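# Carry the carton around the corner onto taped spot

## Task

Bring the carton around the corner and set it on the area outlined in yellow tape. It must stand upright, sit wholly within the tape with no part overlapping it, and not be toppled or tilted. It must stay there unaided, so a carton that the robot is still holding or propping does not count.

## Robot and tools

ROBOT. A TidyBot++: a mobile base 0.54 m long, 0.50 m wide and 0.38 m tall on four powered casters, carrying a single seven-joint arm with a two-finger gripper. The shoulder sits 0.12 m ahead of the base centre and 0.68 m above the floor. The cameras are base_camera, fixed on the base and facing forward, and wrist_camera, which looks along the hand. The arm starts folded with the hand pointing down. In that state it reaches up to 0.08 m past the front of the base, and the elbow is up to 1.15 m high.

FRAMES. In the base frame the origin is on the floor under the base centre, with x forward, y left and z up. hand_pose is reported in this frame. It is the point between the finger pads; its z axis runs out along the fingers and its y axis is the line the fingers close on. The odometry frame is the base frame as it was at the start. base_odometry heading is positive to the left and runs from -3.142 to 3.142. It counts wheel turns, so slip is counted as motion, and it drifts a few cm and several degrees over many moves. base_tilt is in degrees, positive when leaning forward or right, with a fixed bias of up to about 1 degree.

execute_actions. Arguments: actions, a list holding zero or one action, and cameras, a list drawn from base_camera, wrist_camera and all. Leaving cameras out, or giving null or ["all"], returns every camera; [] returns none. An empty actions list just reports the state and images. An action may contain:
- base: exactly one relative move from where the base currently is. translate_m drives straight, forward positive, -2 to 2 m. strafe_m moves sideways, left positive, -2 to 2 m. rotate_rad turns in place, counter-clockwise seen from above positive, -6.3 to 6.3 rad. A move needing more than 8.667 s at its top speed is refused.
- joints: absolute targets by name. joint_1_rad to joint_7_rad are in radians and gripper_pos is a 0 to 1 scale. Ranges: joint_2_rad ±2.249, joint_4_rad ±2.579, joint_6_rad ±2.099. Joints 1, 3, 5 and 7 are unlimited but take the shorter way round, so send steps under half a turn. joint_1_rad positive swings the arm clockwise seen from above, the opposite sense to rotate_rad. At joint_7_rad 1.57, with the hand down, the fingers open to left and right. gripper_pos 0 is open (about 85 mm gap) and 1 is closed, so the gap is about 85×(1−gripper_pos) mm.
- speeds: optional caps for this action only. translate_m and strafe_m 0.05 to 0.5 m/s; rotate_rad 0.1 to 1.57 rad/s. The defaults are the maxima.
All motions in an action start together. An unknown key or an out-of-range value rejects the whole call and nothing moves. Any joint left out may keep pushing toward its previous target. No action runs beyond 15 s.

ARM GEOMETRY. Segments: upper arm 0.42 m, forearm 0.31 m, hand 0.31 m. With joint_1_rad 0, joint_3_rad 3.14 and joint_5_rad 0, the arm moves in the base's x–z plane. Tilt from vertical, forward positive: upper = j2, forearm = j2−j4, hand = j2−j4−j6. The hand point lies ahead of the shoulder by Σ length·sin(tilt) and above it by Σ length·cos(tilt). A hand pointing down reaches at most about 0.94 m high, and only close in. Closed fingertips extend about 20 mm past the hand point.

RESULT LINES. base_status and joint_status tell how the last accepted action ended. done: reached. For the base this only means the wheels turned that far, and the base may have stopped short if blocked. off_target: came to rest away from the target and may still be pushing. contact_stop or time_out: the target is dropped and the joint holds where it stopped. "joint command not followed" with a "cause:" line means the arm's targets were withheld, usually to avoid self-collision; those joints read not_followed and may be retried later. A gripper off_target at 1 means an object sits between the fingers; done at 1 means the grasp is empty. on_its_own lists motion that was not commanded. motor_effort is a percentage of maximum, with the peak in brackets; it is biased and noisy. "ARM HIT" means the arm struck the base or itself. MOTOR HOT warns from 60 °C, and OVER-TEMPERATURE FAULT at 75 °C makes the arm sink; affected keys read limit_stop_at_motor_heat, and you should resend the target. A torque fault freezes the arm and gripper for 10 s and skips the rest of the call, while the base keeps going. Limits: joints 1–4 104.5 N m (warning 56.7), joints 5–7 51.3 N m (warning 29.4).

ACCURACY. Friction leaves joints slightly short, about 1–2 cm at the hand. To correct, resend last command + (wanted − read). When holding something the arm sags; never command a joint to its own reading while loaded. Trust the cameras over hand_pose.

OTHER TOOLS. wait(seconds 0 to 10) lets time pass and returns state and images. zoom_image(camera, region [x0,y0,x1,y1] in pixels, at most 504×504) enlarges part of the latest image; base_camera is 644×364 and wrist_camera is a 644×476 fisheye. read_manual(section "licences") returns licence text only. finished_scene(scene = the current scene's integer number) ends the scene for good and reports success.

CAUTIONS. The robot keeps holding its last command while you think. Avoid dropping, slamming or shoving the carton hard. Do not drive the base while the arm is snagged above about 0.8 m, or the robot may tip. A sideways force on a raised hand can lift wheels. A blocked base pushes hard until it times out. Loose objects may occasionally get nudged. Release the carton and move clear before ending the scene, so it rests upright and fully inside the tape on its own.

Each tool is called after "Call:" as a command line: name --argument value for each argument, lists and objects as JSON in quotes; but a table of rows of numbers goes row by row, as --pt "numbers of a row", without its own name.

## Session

Call:
execute_actions --actions '[]'

Scene clock: 0.00 s.
base_odometry: x=+0.000 y=+0.000 heading=+0.000 (m, m, rad; odometry frame)
base_tilt: forward=+0.3 right=+0.1 (deg)
base_status: not commanded
joint_positions: joint_1_rad=-0.008 joint_2_rad=-0.355 joint_3_rad=+3.093 joint_4_rad=-2.513 joint_5_rad=-0.036 joint_6_rad=-0.895 joint_7_rad=+1.542 gripper_pos=+0.000
joint_status: not commanded
motor_effort: joint_1_rad=+0 joint_2_rad=-2 joint_3_rad=-1 joint_4_rad=+13 joint_5_rad=+0 joint_6_rad=+1 joint_7_rad=+0 (%)
hand_pose: x=+0.2608 y=+0.0164 z=+0.5918 quat_wxyz=(-0.008, +0.999, +0.002, +0.044) (m; base frame)
pictures: base_camera, wrist_camera
Images, in order (width x height): base_camera 644x364, wrist_camera 644x476.

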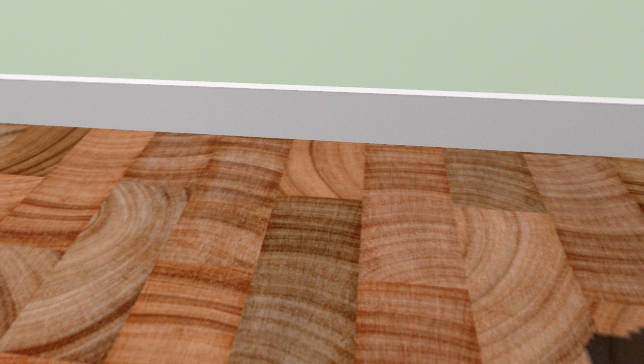

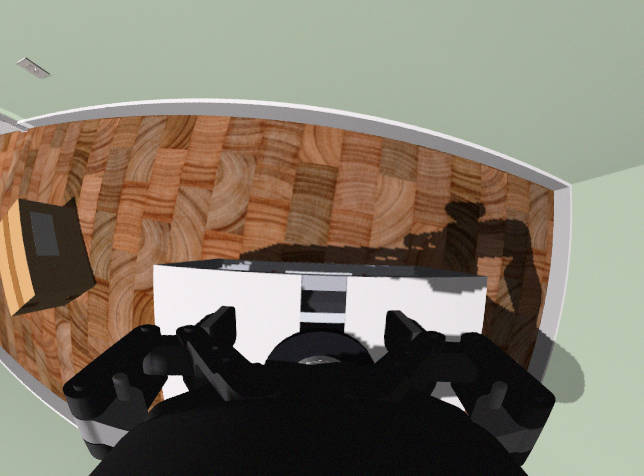

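Scene 2. The robot is facing a wall, with the carton off to the left. I'll turn to face along the corridor and tilt the wrist camera up.

Call:
execute_actions --actions '[{"base": {"rotate_rad": 1.49}, "joints": {"joint_6_rad": -0.3}}]'

Scene clock: 11.33 s.
base_odometry: x=+0.000 y=+0.000 heading=+1.489 (m, m, rad; odometry frame)
base_tilt: forward=+0.3 right=+0.1 (deg)
base_status: done
joint_positions: joint_1_rad=-0.008 joint_2_rad=-0.355 joint_3_rad=+3.093 joint_4_rad=-2.512 joint_5_rad=-0.036 joint_6_rad=-0.298 joint_7_rad=+1.542 gripper_pos=+0.000
joint_status: all done
motor_effort: joint_1_rad=+0(0) joint_2_rad=-5(6) joint_3_rad=+0(1) joint_4_rad=+17(17) joint_5_rad=+0(1) joint_6_rad=+6(6) joint_7_rad=+0(1) (%)
hand_pose: x=+0.4310 y=+0.0213 z=+0.6617 quat_wxyz=(-0.017, +0.942, +0.000, +0.337) (m; base frame)
pictures: base_camera, wrist_camera
Images, in order (width x height): base_camera 644x364, wrist_camera 644x476.

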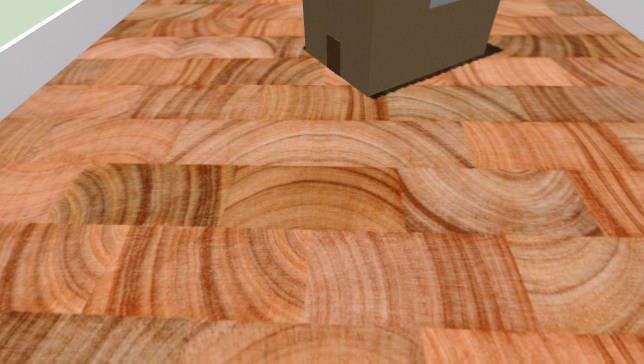

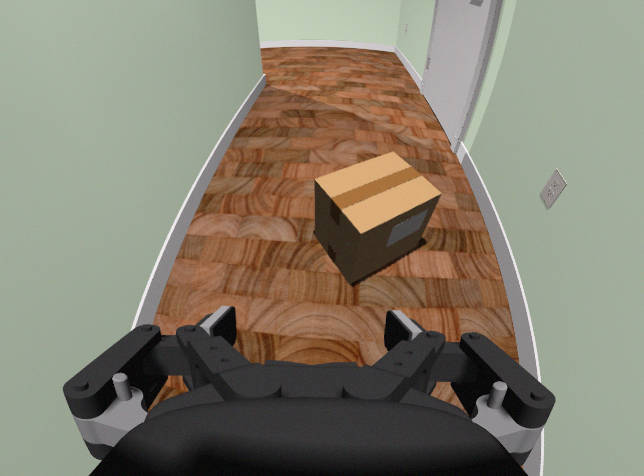

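The carton is ahead and to the right, turned about 30–35° to the corridor. Pushing on its near corner with the flat base front should swing its long face flush. I'll line up with its centre first.

Call:
execute_actions --actions '[{"base": {"strafe_m": -0.12}}]' --cameras '[]'

Call:
execute_actions --actions '[{"base": {"translate_m": 0.44}}]' --cameras '["base_camera"]'

Scene clock: 132.67 s.
base_odometry: x=+0.120 y=-0.010 heading=+1.491 (m, m, rad; odometry frame)
base_tilt: forward=+0.3 right=+0.0 (deg)
base_status: done
joint_positions: joint_1_rad=-0.008 joint_2_rad=-0.355 joint_3_rad=+3.093 joint_4_rad=-2.512 joint_5_rad=-0.036 joint_6_rad=-0.298 joint_7_rad=+1.542 gripper_pos=+0.000
joint_status: not commanded
motor_effort: joint_1_rad=+1(1) joint_2_rad=-5(6) joint_3_rad=+0(1) joint_4_rad=+17(17) joint_5_rad=-1(1) joint_6_rad=+6(6) joint_7_rad=+1(0) (%)
hand_pose: x=+0.4310 y=+0.0213 z=+0.6617 quat_wxyz=(-0.017, +0.942, +0.000, +0.337) (m; base frame)
pictures: none
No camera images: the call's "cameras" was empty. Leave "cameras" out to get every camera's image.

Scene clock: 134.90 s.
base_odometry: x=+0.155 y=+0.429 heading=+1.490 (m, m, rad; odometry frame)
base_tilt: forward=+0.3 right=+0.1 (deg)
base_status: done
joint_positions: joint_1_rad=-0.008 joint_2_rad=-0.352 joint_3_rad=+3.093 joint_4_rad=-2.512 joint_5_rad=-0.036 joint_6_rad=-0.298 joint_7_rad=+1.542 gripper_pos=+0.000
joint_status: not commanded
motor_effort: joint_1_rad=+0(1) joint_2_rad=-5(7) joint_3_rad=+0(0) joint_4_rad=+18(18) joint_5_rad=-1(1) joint_6_rad=+6(6) joint_7_rad=+0(0) (%)
hand_pose: x=+0.4309 y=+0.0213 z=+0.6606 quat_wxyz=(-0.017, +0.942, +0.000, +0.335) (m; base frame)
pictures: base_camera
Images, in order (width x height): base_camera 644x364.

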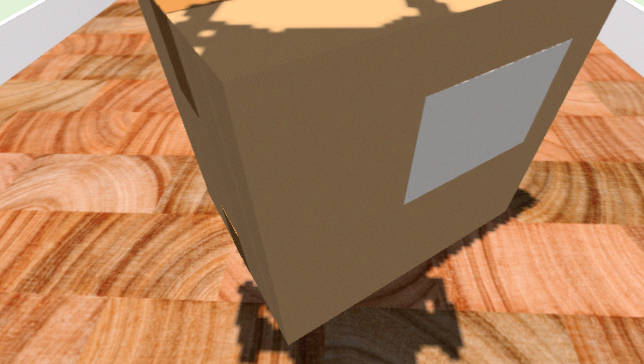

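The near corner is just ahead of the base. I'll push slowly so the long face swings flush.

Call:
execute_actions --actions '[{"base": {"translate_m": 0.4}, "speeds": {"translate_m": 0.15}}]'

Scene clock: 141.63 s.
base_odometry: x=+0.187 y=+0.828 heading=+1.490 (m, m, rad; odometry frame)
base_tilt: forward=+0.3 right=+0.1 (deg)
base_status: done
joint_positions: joint_1_rad=-0.008 joint_2_rad=-0.354 joint_3_rad=+3.093 joint_4_rad=-2.512 joint_5_rad=-0.036 joint_6_rad=-0.298 joint_7_rad=+1.542 gripper_pos=+0.000
joint_status: not commanded
motor_effort: joint_1_rad=+0(1) joint_2_rad=-5(7) joint_3_rad=+0(0) joint_4_rad=+17(18) joint_5_rad=+0(1) joint_6_rad=+5(5) joint_7_rad=+1(1) (%)
hand_pose: x=+0.4309 y=+0.0213 z=+0.6611 quat_wxyz=(-0.017, +0.942, +0.000, +0.336) (m; base frame)
pictures: base_camera, wrist_camera
Images, in order (width x height): base_camera 644x364, wrist_camera 644x476.

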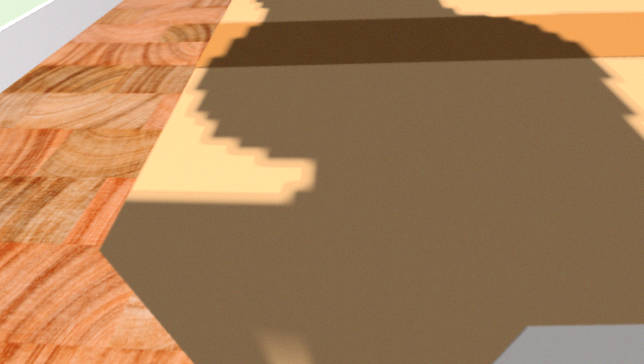

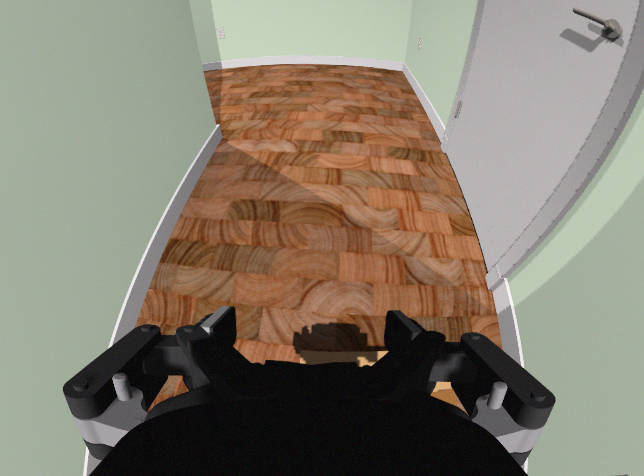

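The long face is flush now, but the carton sits right of centre. The gap to the right wall is too small for the base to get beside it later. I'll angle the push about 0.15 rad left so it drifts towards the left as it travels.

Call:
execute_actions --actions '[{"base": {"rotate_rad": 0.15}, "speeds": {"rotate_rad": 0.2}}]' --cameras '[]'

Call:
execute_actions --actions '[{"base": {"translate_m": 1.2}, "speeds": {"translate_m": 0.25}}]'

Scene clock: 187.13 s.
base_odometry: x=+0.187 y=+0.828 heading=+1.639 (m, m, rad; odometry frame)
base_tilt: forward=+0.3 right=+0.0 (deg)
base_status: done
joint_positions: joint_1_rad=-0.008 joint_2_rad=-0.354 joint_3_rad=+3.093 joint_4_rad=-2.512 joint_5_rad=-0.036 joint_6_rad=-0.298 joint_7_rad=+1.542 gripper_pos=+0.000
joint_status: not commanded
motor_effort: joint_1_rad=+0(0) joint_2_rad=-5(6) joint_3_rad=+0(1) joint_4_rad=+17(17) joint_5_rad=+0(1) joint_6_rad=+6(6) joint_7_rad=+1(1) (%)
hand_pose: x=+0.4309 y=+0.0213 z=+0.6611 quat_wxyz=(-0.017, +0.942, +0.000, +0.336) (m; base frame)
pictures: none
No camera images: the call's "cameras" was empty. Leave "cameras" out to get every camera's image.

Scene clock: 192.77 s.
base_odometry: x=+0.103 y=+2.025 heading=+1.641 (m, m, rad; odometry frame)
base_tilt: forward=+0.3 right=+0.1 (deg)
base_status: done
joint_positions: joint_1_rad=-0.008 joint_2_rad=-0.354 joint_3_rad=+3.093 joint_4_rad=-2.512 joint_5_rad=-0.036 joint_6_rad=-0.298 joint_7_rad=+1.542 gripper_pos=+0.000
joint_status: not commanded
motor_effort: joint_1_rad=+0(0) joint_2_rad=-5(7) joint_3_rad=-1(0) joint_4_rad=+17(18) joint_5_rad=+1(1) joint_6_rad=+6(6) joint_7_rad=+1(1) (%)
hand_pose: x=+0.4310 y=+0.0213 z=+0.6614 quat_wxyz=(-0.017, +0.942, +0.000, +0.336) (m; base frame)
pictures: base_camera, wrist_camera
Images, in order (width x height): base_camera 644x364, wrist_camera 644x476.

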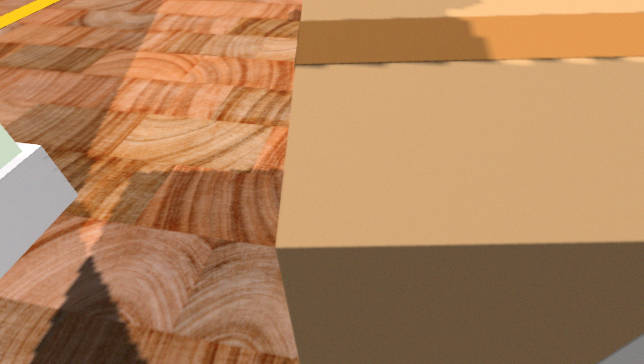

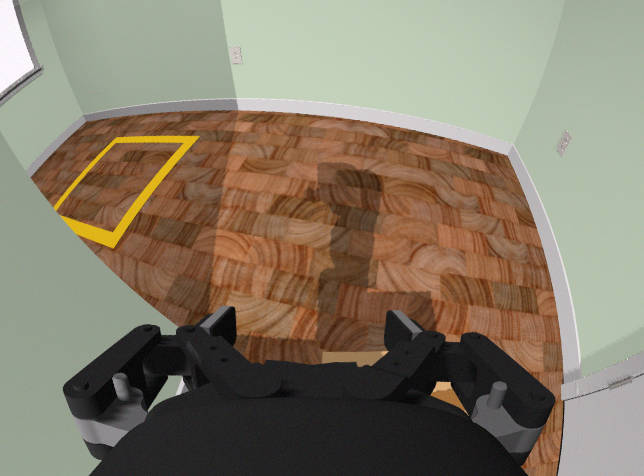

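The tape is in view now, closer to the corner than last time. The carton needs about 0.9 m more forward travel before I push it left.

Call:
execute_actions --actions '[{"base": {"translate_m": 0.9}, "speeds": {"translate_m": 0.25}}]' --cameras '["base_camera"]'

Scene clock: 249.57 s.
base_odometry: x=+0.039 y=+2.923 heading=+1.642 (m, m, rad; odometry frame)
base_tilt: forward=+0.3 right=+0.1 (deg)
base_status: done
joint_positions: joint_1_rad=-0.008 joint_2_rad=-0.355 joint_3_rad=+3.093 joint_4_rad=-2.512 joint_5_rad=-0.036 joint_6_rad=-0.298 joint_7_rad=+1.542 gripper_pos=+0.000
joint_status: not commanded
motor_effort: joint_1_rad=+1(1) joint_2_rad=-5(7) joint_3_rad=-1(0) joint_4_rad=+16(18) joint_5_rad=+0(0) joint_6_rad=+6(6) joint_7_rad=+1(1) (%)
hand_pose: x=+0.4310 y=+0.0213 z=+0.6616 quat_wxyz=(-0.017, +0.942, +0.000, +0.336) (m; base frame)
pictures: base_camera
Images, in order (width x height): base_camera 644x364.

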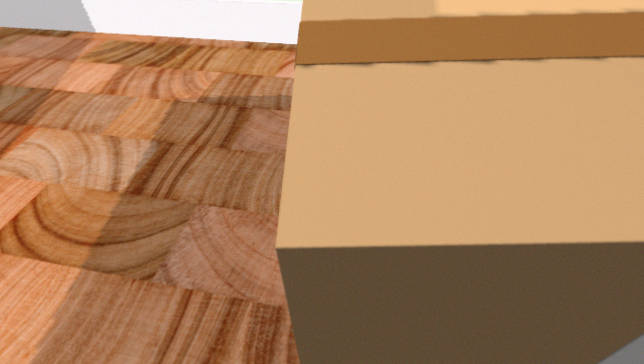

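The carton is about level with the tape's centre in x. I'll back off, square up with the corridor, and move round to the carton's right side.

Call:
execute_actions --actions '[{"base": {"translate_m": -0.06}}]' --cameras '[]'

Call:
execute_actions --actions '[{"base": {"rotate_rad": -0.15}, "joints": {"joint_1_rad": -1.4, "joint_6_rad": -0.5}}]' --cameras '[]'

Call:
execute_actions --actions '[{"base": {"strafe_m": -0.55}}]'

Scene clock: 269.77 s.
base_odometry: x=+0.044 y=+2.863 heading=+1.641 (m, m, rad; odometry frame)
base_tilt: forward=+0.3 right=+0.1 (deg)
base_status: done
joint_positions: joint_1_rad=-0.008 joint_2_rad=-0.358 joint_3_rad=+3.093 joint_4_rad=-2.512 joint_5_rad=-0.036 joint_6_rad=-0.298 joint_7_rad=+1.542 gripper_pos=+0.000
joint_status: not commanded
motor_effort: joint_1_rad=+0(1) joint_2_rad=-5(7) joint_3_rad=-1(1) joint_4_rad=+17(18) joint_5_rad=+0(1) joint_6_rad=+6(7) joint_7_rad=+1(1) (%)
hand_pose: x=+0.4310 y=+0.0213 z=+0.6625 quat_wxyz=(-0.017, +0.941, +0.000, +0.338) (m; base frame)
pictures: none
No camera images: the call's "cameras" was empty. Leave "cameras" out to get every camera's image.

Scene clock: 272.40 s.
base_odometry: x=+0.044 y=+2.863 heading=+1.490 (m, m, rad; odometry frame)
base_tilt: forward=+0.3 right=+0.1 (deg)
base_status: done
joint_positions: joint_1_rad=-1.377 joint_2_rad=-0.358 joint_3_rad=+3.093 joint_4_rad=-2.512 joint_5_rad=-0.036 joint_6_rad=-0.480 joint_7_rad=+1.542 gripper_pos=+0.000
joint_status: all done
motor_effort: joint_1_rad=+1(1) joint_2_rad=-4(5) joint_3_rad=-1(0) joint_4_rad=+17(17) joint_5_rad=+0(1) joint_6_rad=+4(6) joint_7_rad=+1(1) (%)
hand_pose: x=+0.1527 y=+0.2639 z=+0.6306 quat_wxyz=(-0.170, +0.749, +0.613, +0.185) (m; base frame)
pictures: none
No camera images: the call's "cameras" was empty. Leave "cameras" out to get every camera's image.

Scene clock: 274.87 s.
base_odometry: x=+0.592 y=+2.818 heading=+1.489 (m, m, rad; odometry frame)
base_tilt: forward=+0.3 right=+0.1 (deg)
base_status: done
joint_positions: joint_1_rad=-1.377 joint_2_rad=-0.358 joint_3_rad=+3.093 joint_4_rad=-2.512 joint_5_rad=-0.036 joint_6_rad=-0.483 joint_7_rad=+1.542 gripper_pos=+0.000
joint_status: not commanded
motor_effort: joint_1_rad=+0(0) joint_2_rad=-4(7) joint_3_rad=-1(0) joint_4_rad=+17(18) joint_5_rad=+0(0) joint_6_rad=+4(5) joint_7_rad=+1(1) (%)
hand_pose: x=+0.1525 y=+0.2630 z=+0.6302 quat_wxyz=(-0.169, +0.750, +0.613, +0.184) (m; base frame)
pictures: base_camera, wrist_camera
Images, in order (width x height): base_camera 644x364, wrist_camera 644x476.

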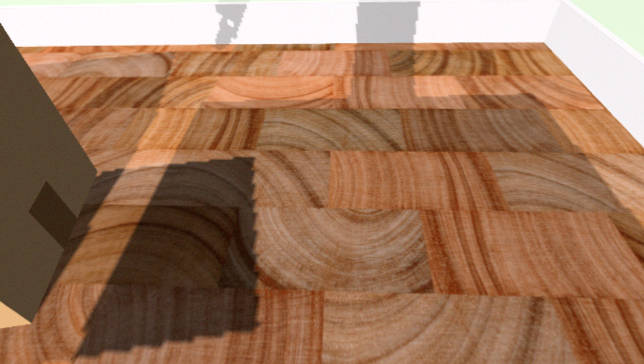

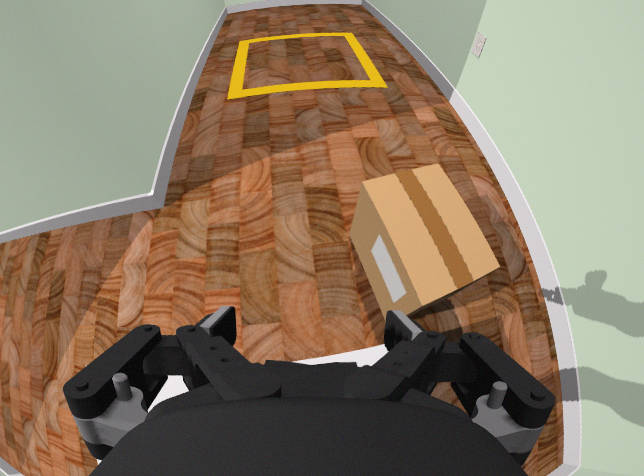

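The base is clear of the carton's right face by a few centimetres. I'll drive forward until it's level with the carton.

Call:
execute_actions --actions '[{"base": {"translate_m": 0.47}, "speeds": {"translate_m": 0.3}}]' --cameras '["wrist_camera"]'

Scene clock: 285.00 s.
base_odometry: x=+0.630 y=+3.286 heading=+1.489 (m, m, rad; odometry frame)
base_tilt: forward=+0.3 right=+0.1 (deg)
base_status: done
joint_positions: joint_1_rad=-1.377 joint_2_rad=-0.358 joint_3_rad=+3.093 joint_4_rad=-2.512 joint_5_rad=-0.036 joint_6_rad=-0.483 joint_7_rad=+1.542 gripper_pos=+0.000
joint_status: not commanded
motor_effort: joint_1_rad=+0(1) joint_2_rad=-4(5) joint_3_rad=+0(1) joint_4_rad=+16(16) joint_5_rad=+0(1) joint_6_rad=+4(5) joint_7_rad=+1(1) (%)
hand_pose: x=+0.1525 y=+0.2630 z=+0.6302 quat_wxyz=(-0.169, +0.750, +0.613, +0.184) (m; base frame)
pictures: wrist_camera
Images, in order (width x height): wrist_camera 644x476.

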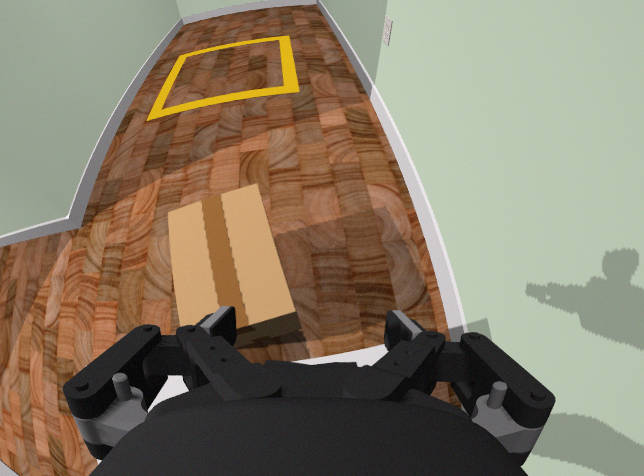

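The tape's centre is about 2.0 m to the left and already lined up in x. I'll strafe left to push the carton in.

Call:
execute_actions --actions '[{"base": {"strafe_m": 1.1}, "speeds": {"strafe_m": 0.3}}]' --cameras '["wrist_camera"]'

Scene clock: 310.13 s.
base_odometry: x=-0.466 y=+3.377 heading=+1.489 (m, m, rad; odometry frame)
base_tilt: forward=+0.3 right=+0.0 (deg)
base_status: done
joint_positions: joint_1_rad=-1.377 joint_2_rad=-0.357 joint_3_rad=+3.093 joint_4_rad=-2.512 joint_5_rad=-0.036 joint_6_rad=-0.484 joint_7_rad=+1.542 gripper_pos=+0.000
joint_status: not commanded
motor_effort: joint_1_rad=+0(0) joint_2_rad=-5(6) joint_3_rad=-1(1) joint_4_rad=+16(19) joint_5_rad=-1(1) joint_6_rad=+4(5) joint_7_rad=+1(1) (%)
hand_pose: x=+0.1524 y=+0.2626 z=+0.6295 quat_wxyz=(-0.168, +0.750, +0.613, +0.183) (m; base frame)
pictures: wrist_camera
Images, in order (width x height): wrist_camera 644x476.

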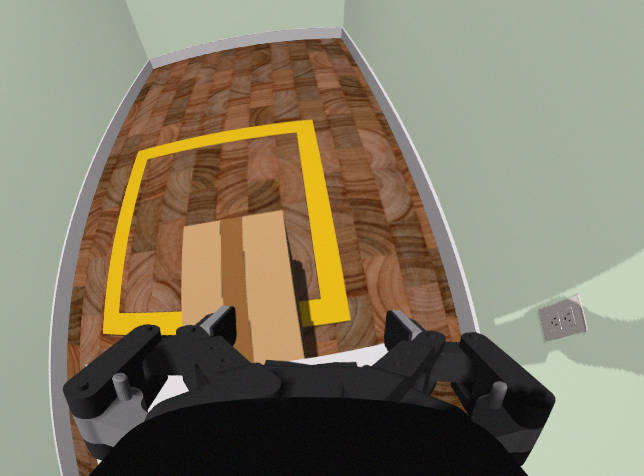

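The carton is crossing the near tape line. About 0.42 m more will put it near the centre of the square.

Call:
execute_actions --actions '[{"base": {"strafe_m": 0.42}, "speeds": {"strafe_m": 0.25}}]' --cameras '[]'

Call:
execute_actions --actions '[{"base": {"strafe_m": -0.8}}]' --cameras '["wrist_camera"]'

Scene clock: 332.03 s.
base_odometry: x=-0.885 y=+3.411 heading=+1.489 (m, m, rad; odometry frame)
base_tilt: forward=+0.3 right=+0.1 (deg)
base_status: done
joint_positions: joint_1_rad=-1.377 joint_2_rad=-0.356 joint_3_rad=+3.093 joint_4_rad=-2.512 joint_5_rad=-0.036 joint_6_rad=-0.484 joint_7_rad=+1.542 gripper_pos=+0.000
joint_status: not commanded
motor_effort: joint_1_rad=+0(0) joint_2_rad=-4(6) joint_3_rad=+0(0) joint_4_rad=+16(18) joint_5_rad=+0(0) joint_6_rad=+4(6) joint_7_rad=+1(1) (%)
hand_pose: x=+0.1524 y=+0.2626 z=+0.6294 quat_wxyz=(-0.168, +0.750, +0.613, +0.183) (m; base frame)
pictures: none
No camera images: the call's "cameras" was empty. Leave "cameras" out to get every camera's image.

Scene clock: 335.13 s.
base_odometry: x=-0.087 y=+3.346 heading=+1.489 (m, m, rad; odometry frame)
base_tilt: forward=+0.3 right=+0.1 (deg)
base_status: done
joint_positions: joint_1_rad=-1.377 joint_2_rad=-0.355 joint_3_rad=+3.093 joint_4_rad=-2.512 joint_5_rad=-0.036 joint_6_rad=-0.485 joint_7_rad=+1.542 gripper_pos=+0.000
joint_status: not commanded
motor_effort: joint_1_rad=+0(1) joint_2_rad=-4(6) joint_3_rad=+0(1) joint_4_rad=+16(18) joint_5_rad=+0(0) joint_6_rad=+4(5) joint_7_rad=+1(1) (%)
hand_pose: x=+0.1523 y=+0.2624 z=+0.6289 quat_wxyz=(-0.167, +0.750, +0.613, +0.182) (m; base frame)
pictures: wrist_camera
Images, in order (width x height): wrist_camera 644x476.

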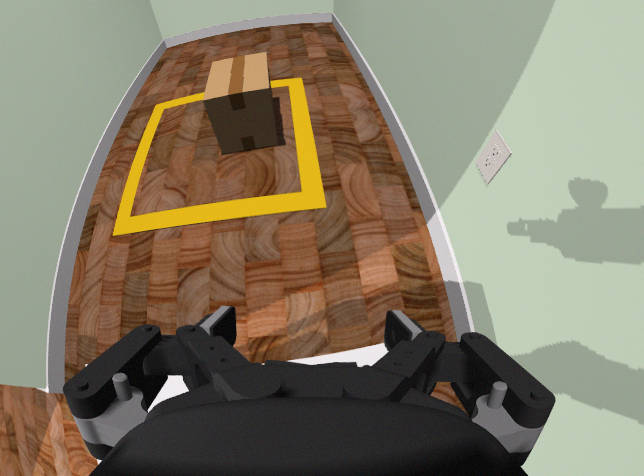

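The carton is upright and well inside the tape on all sides, and the robot is clear of it.

Call:
finished_scene --scene 2

The scene is finished: the task was done.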